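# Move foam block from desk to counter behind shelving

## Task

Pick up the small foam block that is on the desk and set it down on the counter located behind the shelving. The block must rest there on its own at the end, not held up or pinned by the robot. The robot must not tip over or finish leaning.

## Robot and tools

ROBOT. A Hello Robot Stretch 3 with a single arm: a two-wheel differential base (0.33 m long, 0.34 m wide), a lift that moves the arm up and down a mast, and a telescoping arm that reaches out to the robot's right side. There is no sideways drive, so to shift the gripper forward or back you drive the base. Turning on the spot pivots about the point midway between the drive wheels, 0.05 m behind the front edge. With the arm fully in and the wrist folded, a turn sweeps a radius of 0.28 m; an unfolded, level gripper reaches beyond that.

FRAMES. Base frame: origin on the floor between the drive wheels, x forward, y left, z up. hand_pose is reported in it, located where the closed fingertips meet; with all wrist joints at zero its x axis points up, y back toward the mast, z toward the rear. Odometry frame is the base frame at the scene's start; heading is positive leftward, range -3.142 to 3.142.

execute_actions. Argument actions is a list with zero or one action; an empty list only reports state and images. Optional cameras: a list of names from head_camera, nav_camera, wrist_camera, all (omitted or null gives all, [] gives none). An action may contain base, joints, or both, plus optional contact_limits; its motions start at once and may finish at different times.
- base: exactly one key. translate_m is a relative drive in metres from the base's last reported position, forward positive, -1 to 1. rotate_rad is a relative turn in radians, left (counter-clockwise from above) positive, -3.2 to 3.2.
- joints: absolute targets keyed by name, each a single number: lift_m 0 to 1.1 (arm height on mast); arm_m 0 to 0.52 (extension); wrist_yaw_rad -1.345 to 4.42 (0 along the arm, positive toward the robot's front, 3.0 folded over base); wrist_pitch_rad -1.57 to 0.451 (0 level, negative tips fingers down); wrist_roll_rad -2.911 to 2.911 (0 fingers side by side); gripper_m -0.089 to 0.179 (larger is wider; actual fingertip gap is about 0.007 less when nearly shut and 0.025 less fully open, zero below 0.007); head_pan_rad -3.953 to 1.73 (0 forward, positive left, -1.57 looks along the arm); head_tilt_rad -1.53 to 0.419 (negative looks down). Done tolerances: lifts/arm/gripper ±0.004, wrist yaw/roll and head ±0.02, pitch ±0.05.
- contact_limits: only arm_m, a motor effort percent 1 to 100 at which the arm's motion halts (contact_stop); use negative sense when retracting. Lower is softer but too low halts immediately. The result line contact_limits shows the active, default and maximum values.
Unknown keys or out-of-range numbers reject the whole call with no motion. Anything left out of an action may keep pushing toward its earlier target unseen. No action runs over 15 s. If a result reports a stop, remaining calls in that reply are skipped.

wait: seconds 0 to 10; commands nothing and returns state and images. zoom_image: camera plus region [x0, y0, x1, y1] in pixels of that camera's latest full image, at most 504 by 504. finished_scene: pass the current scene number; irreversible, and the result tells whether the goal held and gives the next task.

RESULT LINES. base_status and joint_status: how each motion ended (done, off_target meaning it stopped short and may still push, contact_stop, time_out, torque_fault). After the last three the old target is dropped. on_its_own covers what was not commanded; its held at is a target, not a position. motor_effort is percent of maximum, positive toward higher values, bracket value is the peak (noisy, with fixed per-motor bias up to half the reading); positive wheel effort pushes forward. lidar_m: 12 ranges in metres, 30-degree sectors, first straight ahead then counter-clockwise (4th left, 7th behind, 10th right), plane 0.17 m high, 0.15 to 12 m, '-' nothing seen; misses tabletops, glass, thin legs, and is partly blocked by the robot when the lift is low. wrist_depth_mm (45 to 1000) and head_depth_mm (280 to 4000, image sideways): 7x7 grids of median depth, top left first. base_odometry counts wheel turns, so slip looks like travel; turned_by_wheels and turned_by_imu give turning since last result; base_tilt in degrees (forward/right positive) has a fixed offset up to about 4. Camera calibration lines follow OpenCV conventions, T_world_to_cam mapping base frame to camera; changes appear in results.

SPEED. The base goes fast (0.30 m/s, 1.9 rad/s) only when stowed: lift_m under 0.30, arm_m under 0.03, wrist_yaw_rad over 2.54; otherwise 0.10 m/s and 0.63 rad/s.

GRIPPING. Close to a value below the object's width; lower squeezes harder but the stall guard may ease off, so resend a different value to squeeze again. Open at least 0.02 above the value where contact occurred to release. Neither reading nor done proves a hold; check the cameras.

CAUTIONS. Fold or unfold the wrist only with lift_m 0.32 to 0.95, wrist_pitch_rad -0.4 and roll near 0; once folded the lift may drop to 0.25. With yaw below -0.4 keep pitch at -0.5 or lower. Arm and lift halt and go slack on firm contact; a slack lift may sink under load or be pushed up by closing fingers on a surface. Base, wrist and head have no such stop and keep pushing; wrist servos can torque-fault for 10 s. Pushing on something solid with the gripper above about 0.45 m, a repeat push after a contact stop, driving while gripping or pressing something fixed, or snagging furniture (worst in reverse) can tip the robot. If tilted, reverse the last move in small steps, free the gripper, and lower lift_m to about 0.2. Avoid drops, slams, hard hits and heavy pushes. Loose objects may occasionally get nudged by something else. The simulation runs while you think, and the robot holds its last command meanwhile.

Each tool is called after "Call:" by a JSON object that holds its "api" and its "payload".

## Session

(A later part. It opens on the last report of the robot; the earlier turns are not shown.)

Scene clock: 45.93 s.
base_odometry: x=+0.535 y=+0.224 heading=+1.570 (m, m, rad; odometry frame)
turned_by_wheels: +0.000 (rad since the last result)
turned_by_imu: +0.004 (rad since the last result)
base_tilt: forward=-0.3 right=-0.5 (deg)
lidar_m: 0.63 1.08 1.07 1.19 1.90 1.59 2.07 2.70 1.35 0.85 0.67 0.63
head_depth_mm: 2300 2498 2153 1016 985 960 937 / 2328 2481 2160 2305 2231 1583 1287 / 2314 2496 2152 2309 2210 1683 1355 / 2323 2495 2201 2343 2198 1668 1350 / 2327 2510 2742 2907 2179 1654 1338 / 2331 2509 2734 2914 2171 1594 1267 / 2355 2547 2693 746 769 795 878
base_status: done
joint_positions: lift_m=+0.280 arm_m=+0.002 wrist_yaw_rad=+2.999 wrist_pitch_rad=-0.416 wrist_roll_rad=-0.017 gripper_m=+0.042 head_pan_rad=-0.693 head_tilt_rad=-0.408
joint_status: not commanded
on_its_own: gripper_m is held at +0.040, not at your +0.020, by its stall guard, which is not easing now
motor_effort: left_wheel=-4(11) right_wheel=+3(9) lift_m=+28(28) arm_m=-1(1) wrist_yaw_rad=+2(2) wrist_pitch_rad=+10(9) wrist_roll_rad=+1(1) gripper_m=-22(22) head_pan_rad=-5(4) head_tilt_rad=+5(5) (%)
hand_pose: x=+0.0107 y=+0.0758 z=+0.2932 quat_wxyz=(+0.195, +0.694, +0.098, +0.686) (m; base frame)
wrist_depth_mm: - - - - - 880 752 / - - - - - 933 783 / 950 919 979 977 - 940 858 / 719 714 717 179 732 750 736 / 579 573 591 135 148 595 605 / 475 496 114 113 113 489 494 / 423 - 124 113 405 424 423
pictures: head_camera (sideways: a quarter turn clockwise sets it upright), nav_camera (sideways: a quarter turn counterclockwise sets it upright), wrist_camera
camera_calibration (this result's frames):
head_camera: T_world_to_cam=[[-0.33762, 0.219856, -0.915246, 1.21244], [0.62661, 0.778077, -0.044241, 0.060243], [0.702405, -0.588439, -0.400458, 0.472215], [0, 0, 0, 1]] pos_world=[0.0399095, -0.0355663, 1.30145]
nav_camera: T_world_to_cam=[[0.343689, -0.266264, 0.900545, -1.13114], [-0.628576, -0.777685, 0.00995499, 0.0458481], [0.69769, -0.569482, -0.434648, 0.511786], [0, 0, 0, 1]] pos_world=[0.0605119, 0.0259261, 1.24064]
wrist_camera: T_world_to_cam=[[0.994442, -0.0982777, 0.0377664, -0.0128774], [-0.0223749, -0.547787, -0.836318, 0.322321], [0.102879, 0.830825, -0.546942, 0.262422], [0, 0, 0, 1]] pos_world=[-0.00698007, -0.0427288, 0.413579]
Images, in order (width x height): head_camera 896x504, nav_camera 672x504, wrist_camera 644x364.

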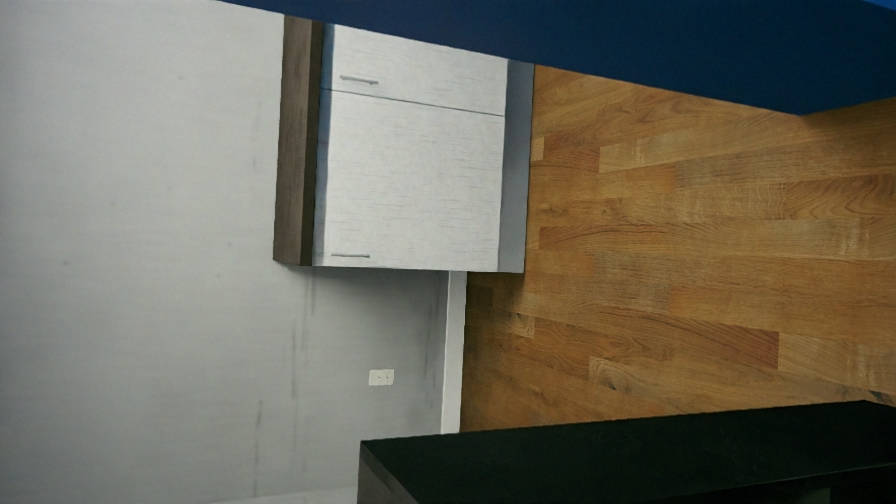

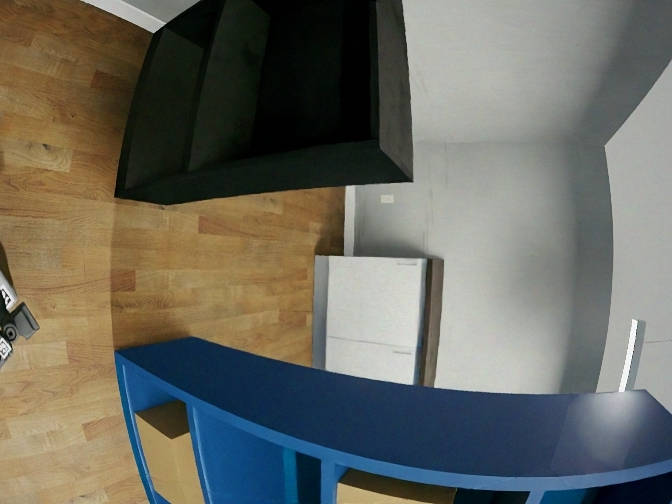

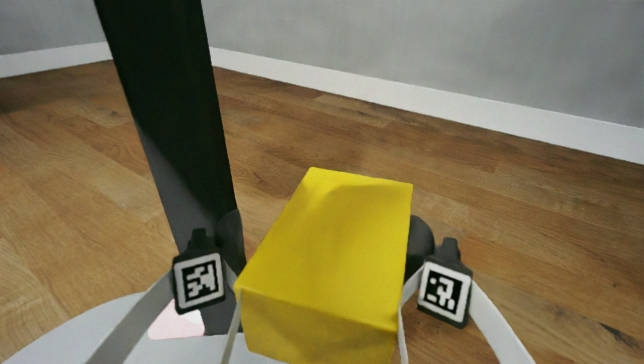

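Call:
{"api": "execute_actions", "payload": {"actions": [{"base":{"rotate_rad":-0.85},"joints":{"head_pan_rad":0,"head_tilt_rad":-0.9}}], "cameras": []}}

Call:
{"api": "execute_actions", "payload": {"actions": [{"base":{"translate_m":0.4}}], "cameras": ["head_camera","nav_camera"]}}

Scene clock: 48.23 s.
base_odometry: x=+0.535 y=+0.224 heading=+0.720 (m, m, rad; odometry frame)
turned_by_wheels: -0.850 (rad since the last result)
turned_by_imu: -0.839 (rad since the last result)
base_tilt: forward=-0.2 right=-0.4 (deg)
lidar_m: 0.89 0.63 1.05 1.07 1.08 1.34 1.59 2.05 2.07 2.69 0.99 0.67
head_depth_mm: 689 711 770 993 1368 1250 1115 / 900 933 979 1036 1342 1243 1110 / 1959 2293 1925 1538 1390 1240 1107 / 1938 2228 1957 1644 1409 1239 1104 / 1910 2207 1949 1632 1405 1233 1098 / 2348 2393 1943 1628 1393 1231 1095 / 2405 2379 1923 1121 1234 1231 1094
base_status: done
joint_positions: lift_m=+0.280 arm_m=+0.002 wrist_yaw_rad=+2.999 wrist_pitch_rad=-0.417 wrist_roll_rad=-0.017 gripper_m=+0.042 head_pan_rad=-0.007 head_tilt_rad=-0.889
joint_status: all done
on_its_own: gripper_m is held at +0.040, not at your +0.020, by its stall guard, which is not easing now
motor_effort: left_wheel=+5(14) right_wheel=-3(9) lift_m=+27(28) arm_m=-1(1) wrist_yaw_rad=+1(1) wrist_pitch_rad=+9(10) wrist_roll_rad=+0(0) gripper_m=-22(22) head_pan_rad=+2(30) head_tilt_rad=-7(40) (%)
hand_pose: x=+0.0107 y=+0.0758 z=+0.2932 quat_wxyz=(+0.195, +0.694, +0.098, +0.686) (m; base frame)
wrist_depth_mm: 829 - 938 - - - 726 / 909 936 - - - 943 756 / 936 959 955 960 951 802 703 / 713 714 720 179 747 703 559 / 570 572 603 135 147 586 577 / 486 500 114 112 113 501 498 / 426 - 124 113 409 415 429
pictures: none
No camera images: the call's "cameras" was empty. Leave "cameras" out to get every camera's image.

Scene clock: 51.30 s.
base_odometry: x=+0.836 y=+0.488 heading=+0.720 (m, m, rad; odometry frame)
turned_by_wheels: +0.000 (rad since the last result)
turned_by_imu: +0.002 (rad since the last result)
base_tilt: forward=-0.1 right=-0.5 (deg)
lidar_m: 1.74 0.53 0.36 1.11 1.14 1.42 1.98 2.35 2.85 1.47 0.34 0.37
head_depth_mm: 1553 596 615 634 658 690 1098 / 1604 1888 1875 858 897 946 1078 / 1575 1857 1970 1643 1359 1222 1106 / 1566 1832 1957 1644 1411 1238 1107 / 1543 1810 1960 1636 1415 1234 1096 / 1608 2244 1948 1622 1398 1222 1093 / 2038 2254 1927 1620 1388 1187 1062
base_status: done
joint_positions: lift_m=+0.280 arm_m=+0.002 wrist_yaw_rad=+2.999 wrist_pitch_rad=-0.417 wrist_roll_rad=-0.017 gripper_m=+0.042 head_pan_rad=-0.007 head_tilt_rad=-0.890
joint_status: not commanded
on_its_own: gripper_m is held at +0.040, not at your +0.020, by its stall guard, which is not easing now
motor_effort: left_wheel=+4(18) right_wheel=-4(6) lift_m=+28(28) arm_m=-1(1) wrist_yaw_rad=+1(1) wrist_pitch_rad=+10(10) wrist_roll_rad=+0(0) gripper_m=-22(22) head_pan_rad=+3(3) head_tilt_rad=-6(6) (%)
hand_pose: x=+0.0107 y=+0.0758 z=+0.2932 quat_wxyz=(+0.195, +0.694, +0.098, +0.686) (m; base frame)
wrist_depth_mm: 896 - - - 363 378 416 / 958 - - - 397 412 - / 941 965 951 851 429 456 - / 704 726 716 178 463 529 755 / 573 585 586 135 147 572 601 / 480 498 114 113 113 490 496 / 429 - 124 113 403 427 421
pictures: head_camera (sideways: a quarter turn clockwise sets it upright), nav_camera (sideways: a quarter turn counterclockwise sets it upright)
camera_calibration (this result's frames):
head_camera: T_world_to_cam=[[-0.779105, -0.0411346, -0.625543, 0.837479], [-0.0268594, 0.999119, -0.0322473, 0.0485903], [0.626318, -0.00832232, -0.779523, 0.965802], [0, 0, 0, 1]] pos_world=[0.0488894, -0.00606041, 1.27831]
nav_camera: T_world_to_cam=[[0.802478, 0.00914516, 0.596612, -0.737775], [0.00940107, -0.999952, 0.00268277, 0.0514281], [0.596608, 0.00345592, -0.802526, 0.990943], [0, 0, 0, 1]] pos_world=[0.000360392, 0.0547481, 1.23528]
Images, in order (width x height): head_camera 896x504, nav_camera 672x504.

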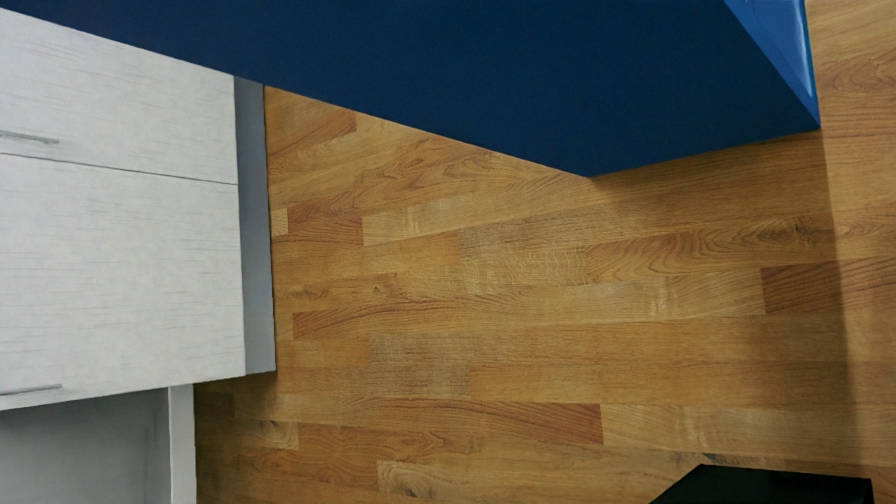

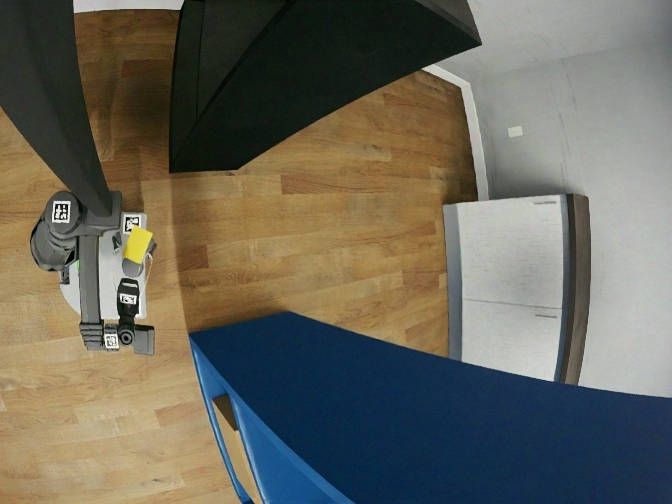

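Call:
{"api": "execute_actions", "payload": {"actions": [{"base":{"rotate_rad":0.1}}], "cameras": []}}

Call:
{"api": "execute_actions", "payload": {"actions": [{"base":{"translate_m":0.6}}], "cameras": []}}

Call:
{"api": "execute_actions", "payload": {"actions": [{"base":{"translate_m":0.7},"joints":{"head_tilt_rad":-0.6}}], "cameras": []}}

Call:
{"api": "execute_actions", "payload": {"actions": [{"base":{"rotate_rad":1.55},"joints":{"head_tilt_rad":-0.6,"head_pan_rad":-1.57,"lift_m":0.9}}], "cameras": ["head_camera","nav_camera"]}}

Scene clock: 52.37 s.
base_odometry: x=+0.836 y=+0.488 heading=+0.820 (m, m, rad; odometry frame)
turned_by_wheels: +0.100 (rad since the last result)
turned_by_imu: +0.098 (rad since the last result)
base_tilt: forward=-0.2 right=-0.6 (deg)
lidar_m: 1.75 0.47 0.36 1.11 1.16 1.54 1.98 2.35 2.76 0.89 0.34 0.40
head_depth_mm: 1567 1846 790 745 744 741 1064 / 1565 1827 1979 1653 1060 1057 1075 / 1546 1821 1974 1658 1412 1243 1104 / 1546 1833 1967 1642 1411 1237 1103 / 1620 2184 1955 1632 1400 1237 1096 / 2088 2306 1930 1621 1398 1233 1098 / 2074 2306 1933 1611 1392 1056 1058
base_status: done
joint_positions: lift_m=+0.280 arm_m=+0.002 wrist_yaw_rad=+2.999 wrist_pitch_rad=-0.417 wrist_roll_rad=-0.017 gripper_m=+0.042 head_pan_rad=-0.007 head_tilt_rad=-0.890
joint_status: not commanded
on_its_own: gripper_m is held at +0.040, not at your +0.020, by its stall guard, which is not easing now
motor_effort: left_wheel=-4(9) right_wheel=+3(4) lift_m=+27(28) arm_m=-1(1) wrist_yaw_rad=+1(2) wrist_pitch_rad=+10(10) wrist_roll_rad=+0(0) gripper_m=-23(23) head_pan_rad=+2(3) head_tilt_rad=-6(7) (%)
hand_pose: x=+0.0107 y=+0.0758 z=+0.2932 quat_wxyz=(+0.195, +0.694, +0.098, +0.686) (m; base frame)
wrist_depth_mm: 935 - - - 985 347 362 / - - - - 934 379 397 / 968 943 937 912 428 423 453 / 726 709 726 178 451 478 711 / 573 571 596 136 147 544 602 / 485 505 114 113 113 495 491 / 421 - 123 113 403 423 426
pictures: none
No camera images: the call's "cameras" was empty. Leave "cameras" out to get every camera's image.

Scene clock: 56.07 s.
base_odometry: x=+1.245 y=+0.926 heading=+0.820 (m, m, rad; odometry frame)
turned_by_wheels: +0.000 (rad since the last result)
turned_by_imu: +0.002 (rad since the last result)
base_tilt: forward=-0.1 right=-0.4 (deg)
lidar_m: 1.14 1.70 1.21 0.70 0.41 0.47 2.59 0.40 0.28 0.27 1.69 1.20
head_depth_mm: 1044 1183 1427 1668 1435 1252 1114 / 1034 1180 1427 1652 1422 1244 1110 / 1026 1175 1424 1644 1417 1243 1108 / 1026 1171 1425 1640 1406 1230 1103 / 1021 1176 1456 1634 1408 1231 1100 / 1540 1801 1928 1625 1397 1226 1090 / 1533 1798 1944 1616 1391 1226 1094
base_status: done
joint_positions: lift_m=+0.280 arm_m=+0.002 wrist_yaw_rad=+2.999 wrist_pitch_rad=-0.417 wrist_roll_rad=-0.017 gripper_m=+0.042 head_pan_rad=-0.007 head_tilt_rad=-0.890
joint_status: not commanded
on_its_own: gripper_m is held at +0.040, not at your +0.020, by its stall guard, which is not easing now
motor_effort: left_wheel=-5(10) right_wheel=+3(8) lift_m=+28(28) arm_m=-1(1) wrist_yaw_rad=+1(1) wrist_pitch_rad=+10(10) wrist_roll_rad=+0(0) gripper_m=-22(22) head_pan_rad=+2(2) head_tilt_rad=-6(7) (%)
hand_pose: x=+0.0106 y=+0.0758 z=+0.2932 quat_wxyz=(+0.195, +0.694, +0.098, +0.686) (m; base frame)
wrist_depth_mm: 311 - - - - - - / 334 338 - - - - - / 363 379 983 954 - - - / 399 415 714 179 736 734 745 / 445 464 602 135 148 587 598 / 471 487 114 112 113 498 497 / 428 - 124 114 403 420 429
pictures: none
No camera images: the call's "cameras" was empty. Leave "cameras" out to get every camera's image.

Scene clock: 60.17 s.
base_odometry: x=+1.723 y=+1.438 heading=+0.820 (m, m, rad; odometry frame)
turned_by_wheels: +0.000 (rad since the last result)
turned_by_imu: +0.003 (rad since the last result)
base_tilt: forward=-0.3 right=-0.5 (deg)
lidar_m: 0.45 0.46 1.23 1.18 1.21 0.92 1.09 0.71 0.92 2.30 0.66 0.47
head_depth_mm: 852 949 970 682 583 704 891 / 849 948 959 676 579 701 886 / 846 945 947 671 575 698 880 / 842 939 937 665 570 694 877 / 842 940 927 659 566 691 871 / 842 938 999 654 562 685 868 / 838 937 1053 1160 581 1326 1184
base_status: done
joint_positions: lift_m=+0.280 arm_m=+0.002 wrist_yaw_rad=+2.999 wrist_pitch_rad=-0.417 wrist_roll_rad=-0.017 gripper_m=+0.042 head_pan_rad=-0.007 head_tilt_rad=-0.605
joint_status: all done
on_its_own: gripper_m is held at +0.040, not at your +0.020, by its stall guard, which is not easing now
motor_effort: left_wheel=-4(11) right_wheel=+2(8) lift_m=+28(28) arm_m=-1(1) wrist_yaw_rad=+1(2) wrist_pitch_rad=+10(10) wrist_roll_rad=+0(0) gripper_m=-22(22) head_pan_rad=+0(3) head_tilt_rad=+4(30) (%)
hand_pose: x=+0.0106 y=+0.0758 z=+0.2932 quat_wxyz=(+0.195, +0.694, +0.098, +0.686) (m; base frame)
wrist_depth_mm: - - - - - - - / - - - - - - - / 931 945 970 983 - - 910 / 712 721 722 179 739 736 743 / 576 581 593 136 147 589 599 / 476 491 114 113 113 497 488 / 429 - 124 113 402 422 418
pictures: none
No camera images: the call's "cameras" was empty. Leave "cameras" out to get every camera's image.

Scene clock: 66.63 s.
base_odometry: x=+1.723 y=+1.438 heading=+2.369 (m, m, rad; odometry frame)
turned_by_wheels: +1.550 (rad since the last result)
turned_by_imu: +1.528 (rad since the last result)
base_tilt: forward=-0.3 right=-0.5 (deg)
lidar_m: 1.18 1.21 0.92 3.71 0.80 0.90 2.18 0.67 0.47 0.45 0.46 1.24
head_depth_mm: 859 960 971 684 583 - - / 855 954 958 676 578 - - / 856 952 951 670 574 669 - / 851 947 936 665 570 665 - / 850 943 928 661 566 660 - / 845 944 1006 656 562 678 1117 / 845 940 1058 1163 589 1360 1182
base_status: done
joint_positions: lift_m=+0.900 arm_m=+0.002 wrist_yaw_rad=+2.999 wrist_pitch_rad=-0.417 wrist_roll_rad=-0.017 gripper_m=+0.042 head_pan_rad=-1.563 head_tilt_rad=-0.605
joint_status: all done
on_its_own: gripper_m is held at +0.040, not at your +0.020, by its stall guard, which is not easing now
motor_effort: left_wheel=-4(16) right_wheel=+2(8) lift_m=+39(41) arm_m=-1(1) wrist_yaw_rad=+1(1) wrist_pitch_rad=+10(10) wrist_roll_rad=+0(0) gripper_m=-22(23) head_pan_rad=-3(40) head_tilt_rad=+3(3) (%)
hand_pose: x=+0.0106 y=+0.0757 z=+0.9127 quat_wxyz=(+0.195, +0.694, +0.099, +0.686) (m; base frame)
wrist_depth_mm: 567 - - - 846 875 896 / 604 634 - - 921 944 - / 661 684 - - - - - / 716 757 - 178 - - - / 793 833 - 135 147 - - / 879 902 114 113 114 - - / - - 555 113 - - -
pictures: head_camera (sideways: a quarter turn clockwise sets it upright), nav_camera (sideways: a quarter turn counterclockwise sets it upright)
camera_calibration (this result's frames):
head_camera: T_world_to_cam=[[-0.0510331, 0.571331, -0.819132, 1.08534], [0.998694, 0.0312203, -0.0404445, 0.0530198], [0.00246633, -0.820126, -0.572178, 0.699919], [0, 0, 0, 1]] pos_world=[0.00071144, -0.0477207, 1.29166]
nav_camera: T_world_to_cam=[[0.0194493, -0.602352, 0.797994, -0.995435], [-0.999715, -0.0227838, 0.00716786, 0.0517428], [0.0138638, -0.797906, -0.602623, 0.734508], [0, 0, 0, 1]] pos_world=[0.0609055, -0.012355, 1.23661]
Images, in order (width x height): head_camera 896x504, nav_camera 672x504.

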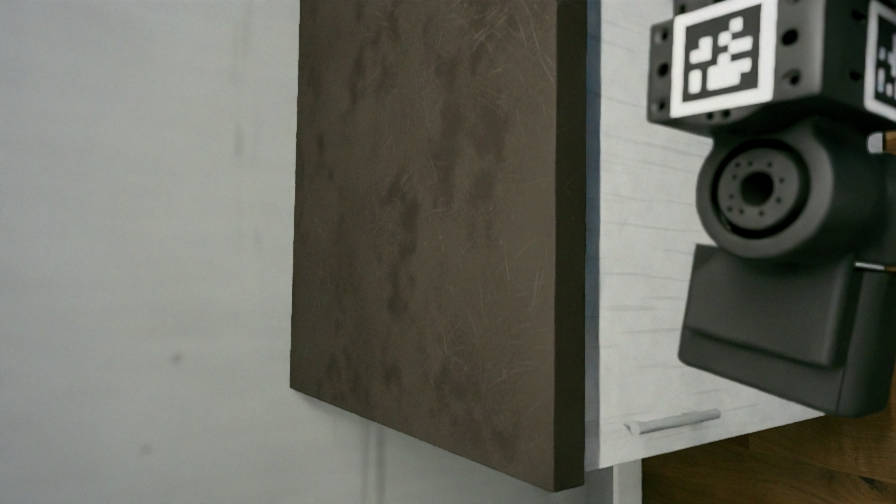

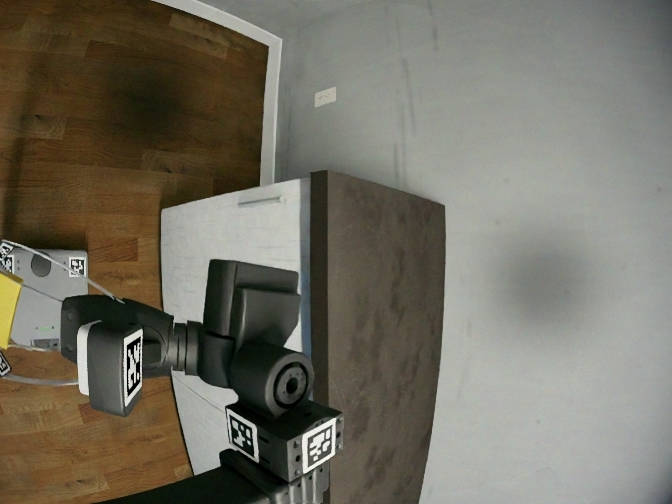

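Call:
{"api": "execute_actions", "payload": {"actions": [{"joints":{"lift_m":0.95,"wrist_yaw_rad":0.0}}], "cameras": []}}

Call:
{"api": "execute_actions", "payload": {"actions": [{"joints":{"lift_m":1.0,"arm_m":0.25}}], "cameras": []}}

Call:
{"api": "execute_actions", "payload": {"actions": [{"joints":{"lift_m":0.95}}]}}

Scene clock: 69.40 s.
base_odometry: x=+1.723 y=+1.438 heading=+2.369 (m, m, rad; odometry frame)
turned_by_wheels: +0.000 (rad since the last result)
turned_by_imu: -0.001 (rad since the last result)
base_tilt: forward=-0.2 right=-0.4 (deg)
lidar_m: 1.18 1.21 0.92 3.29 0.80 0.90 2.18 0.67 0.47 0.45 0.46 1.24
head_depth_mm: 859 954 973 682 - - - / 858 953 959 675 559 - - / 853 950 951 671 - - - / 852 946 940 666 - - 856 / 849 946 927 660 568 703 882 / 846 940 1006 654 563 696 912 / 843 938 1057 1166 589 1371 1187
base_status: not commanded
joint_positions: lift_m=+0.950 arm_m=+0.002 wrist_yaw_rad=+0.002 wrist_pitch_rad=-0.417 wrist_roll_rad=-0.017 gripper_m=+0.042 head_pan_rad=-1.563 head_tilt_rad=-0.605
joint_status: all done
on_its_own: gripper_m is held at +0.040, not at your +0.020, by its stall guard, which is not easing now
motor_effort: left_wheel=-5(4) right_wheel=+3(2) lift_m=+39(41) arm_m=-1(1) wrist_yaw_rad=-2(3) wrist_pitch_rad=+9(10) wrist_roll_rad=+0(0) gripper_m=-23(22) head_pan_rad=-4(4) head_tilt_rad=+3(3) (%)
hand_pose: x=-0.0211 y=-0.3710 z=+0.9627 quat_wxyz=(+0.698, +0.148, -0.685, -0.145) (m; base frame)
wrist_depth_mm: 692 688 704 695 690 703 703 / 742 759 600 612 618 634 654 / 815 817 405 411 414 420 421 / 908 302 305 178 309 314 315 / - 247 253 136 147 249 249 / - 300 116 113 113 304 304 / - 358 339 113 341 360 354
pictures: none
No camera images: the call's "cameras" was empty. Leave "cameras" out to get every camera's image.

Scene clock: 72.47 s.
base_odometry: x=+1.723 y=+1.438 heading=+2.369 (m, m, rad; odometry frame)
turned_by_wheels: +0.000 (rad since the last result)
turned_by_imu: -0.001 (rad since the last result)
base_tilt: forward=-0.1 right=-0.4 (deg)
lidar_m: 1.18 1.21 0.92 3.71 0.80 0.90 2.18 0.67 0.47 0.45 0.46 1.24
head_depth_mm: 858 931 - 682 582 719 907 / 855 916 - 672 579 714 903 / 854 919 - 668 574 711 894 / 853 932 989 662 571 702 891 / 848 944 928 660 566 699 881 / 846 941 1004 655 562 696 908 / 842 935 1055 1167 590 1365 1187
base_status: not commanded
joint_positions: lift_m=+1.000 arm_m=+0.250 wrist_yaw_rad=+0.001 wrist_pitch_rad=-0.417 wrist_roll_rad=-0.017 gripper_m=+0.042 head_pan_rad=-1.563 head_tilt_rad=-0.605
joint_status: all done
on_its_own: gripper_m is held at +0.040, not at your +0.020, by its stall guard, which is not easing now
motor_effort: left_wheel=-5(5) right_wheel=+3(3) lift_m=+38(39) arm_m=+3(4) wrist_yaw_rad=-1(2) wrist_pitch_rad=+10(10) wrist_roll_rad=+0(0) gripper_m=-23(22) head_pan_rad=-2(4) head_tilt_rad=+3(3) (%)
hand_pose: x=-0.0214 y=-0.6192 z=+1.0126 quat_wxyz=(+0.698, +0.148, -0.686, -0.145) (m; base frame)
wrist_depth_mm: 471 476 477 479 481 481 475 / 525 519 524 518 516 515 516 / 567 572 520 519 521 528 540 / 643 433 391 178 398 399 405 / 715 310 325 135 147 320 323 / 272 261 116 113 113 268 268 / 223 225 213 114 217 229 230
pictures: none
No camera images: the call's "cameras" was empty. Leave "cameras" out to get every camera's image.

Scene clock: 73.77 s.
base_odometry: x=+1.723 y=+1.438 heading=+2.369 (m, m, rad; odometry frame)
turned_by_wheels: +0.000 (rad since the last result)
turned_by_imu: +0.000 (rad since the last result)
base_tilt: forward=-0.3 right=-0.5 (deg)
lidar_m: 1.18 1.21 0.92 3.72 0.80 0.90 2.18 0.67 0.47 0.45 0.46 1.25
head_depth_mm: 860 955 1031 - 584 717 909 / 857 955 - 625 579 713 902 / 853 950 - 619 574 706 897 / 851 948 990 616 569 704 892 / 847 944 925 659 566 701 880 / 847 941 1002 656 562 698 909 / 842 935 1056 1166 588 1361 1187
base_status: not commanded
joint_positions: lift_m=+0.950 arm_m=+0.250 wrist_yaw_rad=+0.001 wrist_pitch_rad=-0.417 wrist_roll_rad=-0.017 gripper_m=+0.042 head_pan_rad=-1.563 head_tilt_rad=-0.605
joint_status: all done
on_its_own: gripper_m is held at +0.040, not at your +0.020, by its stall guard, which is not easing now
motor_effort: left_wheel=-4(5) right_wheel=+2(3) lift_m=+28(33) arm_m=+3(3) wrist_yaw_rad=-1(1) wrist_pitch_rad=+11(10) wrist_roll_rad=+0(0) gripper_m=-22(22) head_pan_rad=-3(3) head_tilt_rad=+3(3) (%)
hand_pose: x=-0.0214 y=-0.6192 z=+0.9630 quat_wxyz=(+0.698, +0.148, -0.686, -0.145) (m; base frame)
wrist_depth_mm: 482 472 473 483 484 484 479 / 527 521 506 524 506 528 527 / 574 554 403 403 415 414 421 / 626 304 303 178 308 312 315 / 242 242 254 136 148 248 252 / 201 204 116 113 113 207 209 / 174 174 167 113 169 177 178
pictures: head_camera (sideways: a quarter turn clockwise sets it upright), nav_camera (sideways: a quarter turn counterclockwise sets it upright), wrist_camera
camera_calibration (this result's frames):
head_camera: T_world_to_cam=[[-0.0509218, 0.571341, -0.819132, 1.08534], [0.9987, 0.0310257, -0.0404445, 0.0530197], [0.00230658, -0.820126, -0.572178, 0.69992], [0, 0, 0, 1]] pos_world=[0.000702145, -0.0477196, 1.29166]
nav_camera: T_world_to_cam=[[0.019332, -0.602355, 0.797994, -0.995435], [-0.999719, -0.0225891, 0.00716786, 0.0517428], [0.0137084, -0.797908, -0.602623, 0.734509], [0, 0, 0, 1]] pos_world=[0.0609031, -0.0123657, 1.23661]
wrist_camera: T_world_to_cam=[[-0.998289, -0.0446867, 0.0377245, -0.0839907], [-0.0560298, 0.546037, -0.835885, 1.17723], [0.016754, -0.836569, -0.547606, 0.175848], [0, 0, 0, 1]] pos_world=[-0.0208334, -0.499453, 1.08349]
Images, in order (width x height): head_camera 896x504, nav_camera 672x504, wrist_camera 644x364.

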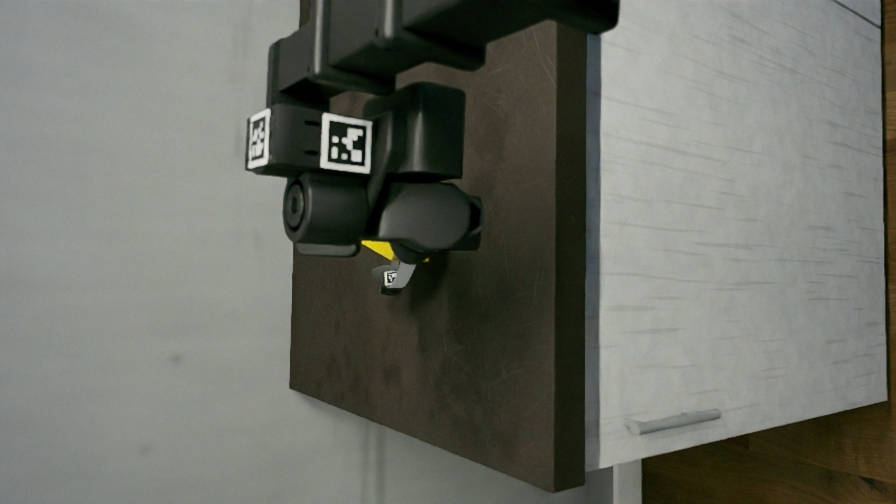

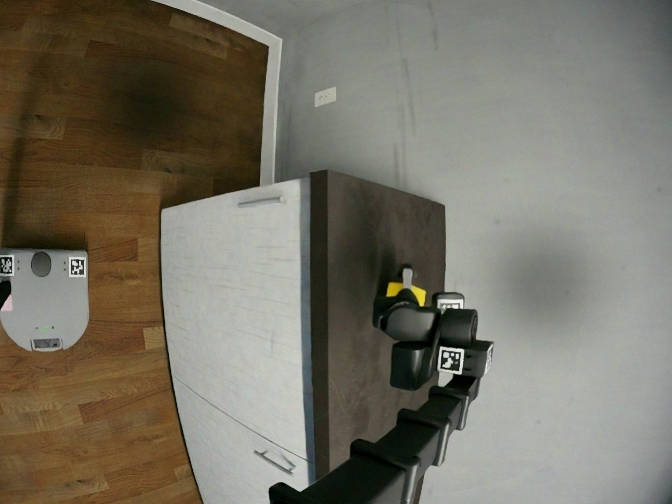

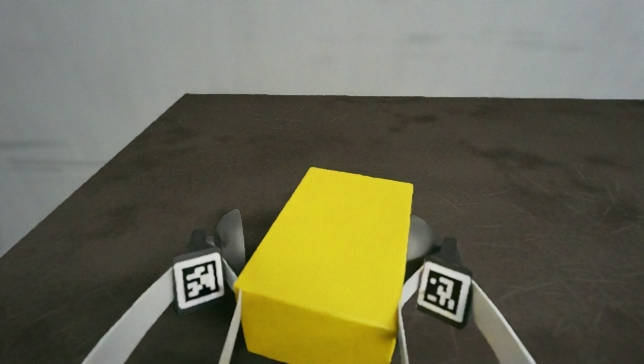

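Call:
{"api": "execute_actions", "payload": {"actions": [{"joints":{"lift_m":0.918}}], "cameras": []}}

Call:
{"api": "execute_actions", "payload": {"actions": [{"joints":{"gripper_m":0.15}}], "cameras": []}}

Call:
{"api": "execute_actions", "payload": {"actions": [{"joints":{"lift_m":1.0}}], "cameras": []}}

Call:
{"api": "execute_actions", "payload": {"actions": [{"joints":{"arm_m":0.0}}]}}

Scene clock: 75.03 s.
base_odometry: x=+1.723 y=+1.438 heading=+2.369 (m, m, rad; odometry frame)
turned_by_wheels: +0.000 (rad since the last result)
turned_by_imu: +0.000 (rad since the last result)
base_tilt: forward=-0.2 right=-0.4 (deg)
lidar_m: 1.18 1.20 0.92 3.72 0.80 0.89 2.18 0.67 0.47 0.45 0.46 1.24
head_depth_mm: 859 957 1026 - 605 740 912 / 858 953 1019 - 579 712 903 / 856 952 1019 - 575 708 895 / 847 949 994 638 570 704 891 / 848 945 924 660 566 700 882 / 847 941 1004 655 563 697 908 / 846 940 1057 1167 589 1364 1186
base_status: not commanded
joint_positions: lift_m=+0.918 arm_m=+0.250 wrist_yaw_rad=+0.001 wrist_pitch_rad=-0.417 wrist_roll_rad=-0.017 gripper_m=+0.042 head_pan_rad=-1.563 head_tilt_rad=-0.605
joint_status: all done
on_its_own: gripper_m is held at +0.040, not at your +0.020, by its stall guard, which is not easing now
motor_effort: left_wheel=-4(5) right_wheel=+2(3) lift_m=+27(29) arm_m=+3(3) wrist_yaw_rad=-1(1) wrist_pitch_rad=+10(10) wrist_roll_rad=+0(0) gripper_m=-23(22) head_pan_rad=-3(4) head_tilt_rad=+3(3) (%)
hand_pose: x=-0.0214 y=-0.6192 z=+0.9310 quat_wxyz=(+0.698, +0.148, -0.686, -0.145) (m; base frame)
wrist_depth_mm: 480 474 474 483 478 473 482 / 520 514 495 499 494 504 507 / 575 327 327 332 336 340 342 / 245 247 248 178 252 255 253 / 198 196 206 135 148 204 205 / 165 165 117 112 113 168 170 / 141 143 135 113 138 145 145
pictures: none
No camera images: the call's "cameras" was empty. Leave "cameras" out to get every camera's image.

Scene clock: 76.60 s.
base_odometry: x=+1.723 y=+1.438 heading=+2.369 (m, m, rad; odometry frame)
turned_by_wheels: +0.000 (rad since the last result)
turned_by_imu: +0.000 (rad since the last result)
base_tilt: forward=-0.2 right=-0.4 (deg)
lidar_m: 1.17 1.21 0.92 3.70 0.80 0.90 2.17 0.67 0.47 0.45 0.46 1.24
head_depth_mm: 859 958 1028 - 606 736 910 / 857 955 1022 - 578 713 905 / 855 950 1020 - 575 709 896 / 850 946 992 638 570 704 889 / 848 942 926 648 566 700 884 / 847 942 1005 655 563 697 908 / 844 939 1056 1164 589 1360 1181
base_status: not commanded
joint_positions: lift_m=+0.918 arm_m=+0.250 wrist_yaw_rad=+0.001 wrist_pitch_rad=-0.417 wrist_roll_rad=-0.017 gripper_m=+0.150 head_pan_rad=-1.563 head_tilt_rad=-0.605
joint_status: all done
motor_effort: left_wheel=-4(5) right_wheel=+2(3) lift_m=+28(27) arm_m=+3(3) wrist_yaw_rad=+0(1) wrist_pitch_rad=+10(11) wrist_roll_rad=+1(0) gripper_m=+0(92) head_pan_rad=-3(2) head_tilt_rad=+3(2) (%)
hand_pose: x=-0.0214 y=-0.6192 z=+0.9310 quat_wxyz=(+0.698, +0.148, -0.686, -0.145) (m; base frame)
wrist_depth_mm: 476 476 482 482 483 482 478 / 529 512 488 507 506 500 510 / 571 328 329 335 335 343 344 / 246 247 249 179 254 255 257 / 197 206 200 136 187 206 204 / 171 - 156 114 158 - 169 / - 142 138 113 140 141 145
pictures: none
No camera images: the call's "cameras" was empty. Leave "cameras" out to get every camera's image.

Scene clock: 78.17 s.
base_odometry: x=+1.723 y=+1.438 heading=+2.369 (m, m, rad; odometry frame)
turned_by_wheels: +0.000 (rad since the last result)
turned_by_imu: +0.000 (rad since the last result)
base_tilt: forward=-0.3 right=-0.6 (deg)
lidar_m: 1.18 1.21 0.92 3.29 0.80 0.90 2.18 0.67 0.47 0.45 0.46 1.24
head_depth_mm: 858 927 - 683 582 717 914 / 856 916 - 675 579 711 903 / 852 920 - 644 575 709 896 / 852 935 965 638 571 705 891 / 849 945 980 659 565 699 886 / 845 939 1006 655 563 697 910 / 842 940 1058 1163 588 1361 1196
base_status: not commanded
joint_positions: lift_m=+1.000 arm_m=+0.250 wrist_yaw_rad=+0.001 wrist_pitch_rad=-0.417 wrist_roll_rad=-0.017 gripper_m=+0.150 head_pan_rad=-1.563 head_tilt_rad=-0.605
joint_status: all done
motor_effort: left_wheel=-4(4) right_wheel=+3(3) lift_m=+39(40) arm_m=+3(3) wrist_yaw_rad=-1(1) wrist_pitch_rad=+10(11) wrist_roll_rad=+0(1) gripper_m=+0(0) head_pan_rad=-3(6) head_tilt_rad=+3(3) (%)
hand_pose: x=-0.0214 y=-0.6192 z=+1.0126 quat_wxyz=(+0.698, +0.148, -0.686, -0.145) (m; base frame)
wrist_depth_mm: 476 473 484 477 480 488 485 / 527 523 527 525 523 527 518 / 569 574 516 521 537 528 544 / 630 617 391 396 399 398 403 / 698 324 312 315 317 326 323 / 764 - 264 217 264 - 269 / 224 222 224 180 221 221 231
pictures: none
No camera images: the call's "cameras" was empty. Leave "cameras" out to get every camera's image.

Scene clock: 81.23 s.
base_odometry: x=+1.723 y=+1.438 heading=+2.369 (m, m, rad; odometry frame)
turned_by_wheels: +0.000 (rad since the last result)
turned_by_imu: -0.001 (rad since the last result)
base_tilt: forward=-0.3 right=-0.5 (deg)
lidar_m: 1.18 1.21 0.92 3.72 0.80 0.90 2.18 0.67 0.47 0.44 0.46 1.24
head_depth_mm: 860 957 974 - - - - / 858 953 958 723 - - - / 853 950 949 733 - - - / 854 947 936 674 - 726 905 / 847 941 927 663 592 700 883 / 847 941 1004 655 562 696 911 / 846 939 1059 1161 590 1364 1190
base_status: not commanded
joint_positions: lift_m=+1.000 arm_m=+0.002 wrist_yaw_rad=+0.001 wrist_pitch_rad=-0.417 wrist_roll_rad=-0.017 gripper_m=+0.150 head_pan_rad=-1.563 head_tilt_rad=-0.605
joint_status: all done
joint sent to its limit — the command would take arm_m past its lower limit, so that joint was sent only as far as its limit.
motor_effort: left_wheel=-4(5) right_wheel=+3(2) lift_m=+38(39) arm_m=-1(1) wrist_yaw_rad=-1(1) wrist_pitch_rad=+10(10) wrist_roll_rad=+0(0) gripper_m=+0(0) head_pan_rad=-4(4) head_tilt_rad=+3(3) (%)
hand_pose: x=-0.0214 y=-0.3710 z=+1.0126 quat_wxyz=(+0.698, +0.148, -0.686, -0.145) (m; base frame)
wrist_depth_mm: 678 704 680 699 685 692 684 / 745 739 729 733 736 732 750 / 840 837 528 523 529 534 549 / 894 888 390 371 396 406 407 / - 327 314 319 319 327 325 / - - 272 276 277 - 279 / - 361 349 354 353 366 358
pictures: head_camera (sideways: a quarter turn clockwise sets it upright), nav_camera (sideways: a quarter turn counterclockwise sets it upright), wrist_camera
camera_calibration (this result's frames):
head_camera: T_world_to_cam=[[-0.0509205, 0.57134, -0.819132, 1.08534], [0.9987, 0.0310233, -0.0404445, 0.0530198], [0.00230463, -0.820127, -0.572177, 0.699919], [0, 0, 0, 1]] pos_world=[0.000702031, -0.0477196, 1.29166]
nav_camera: T_world_to_cam=[[0.0193306, -0.602355, 0.797994, -0.995435], [-0.999719, -0.0225867, 0.00716787, 0.0517428], [0.0137065, -0.797909, -0.602622, 0.734508], [0, 0, 0, 1]] pos_world=[0.0609031, -0.0123659, 1.23661]
wrist_camera: T_world_to_cam=[[-0.998292, -0.0446088, 0.0377248, -0.0747598], [-0.0559875, 0.546041, -0.835885, 1.08316], [0.0166885, -0.83657, -0.547606, 0.410622], [0, 0, 0, 1]] pos_world=[-0.0208415, -0.25127, 1.13307]
Images, in order (width x height): head_camera 896x504, nav_camera 672x504, wrist_camera 644x364.

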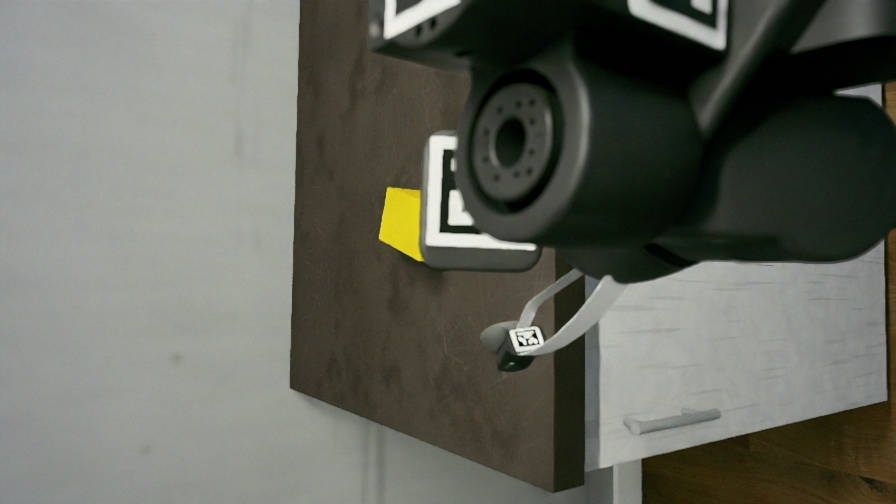

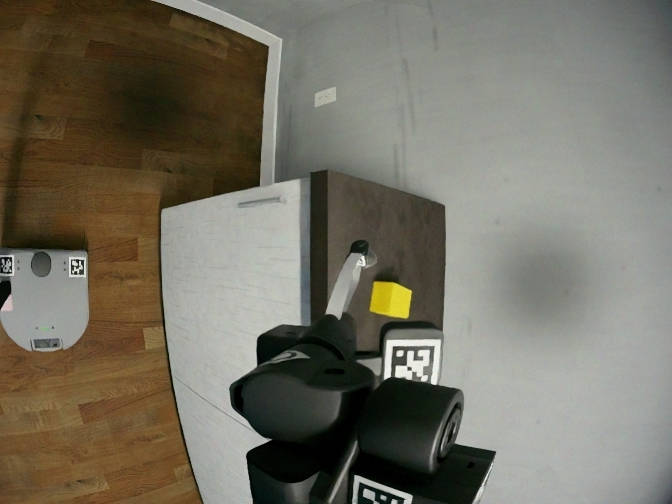

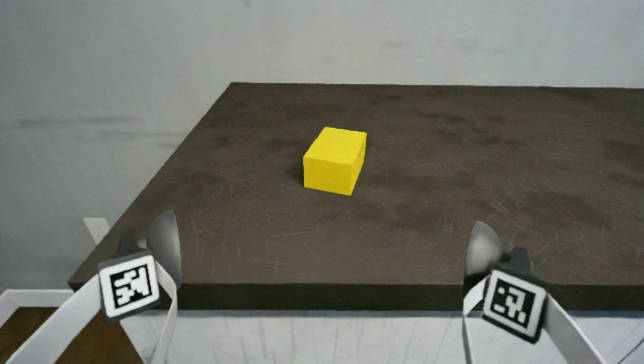

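Call:
{"api": "finished_scene", "payload": {"scene": 1}}

The scene is finished: the task was done.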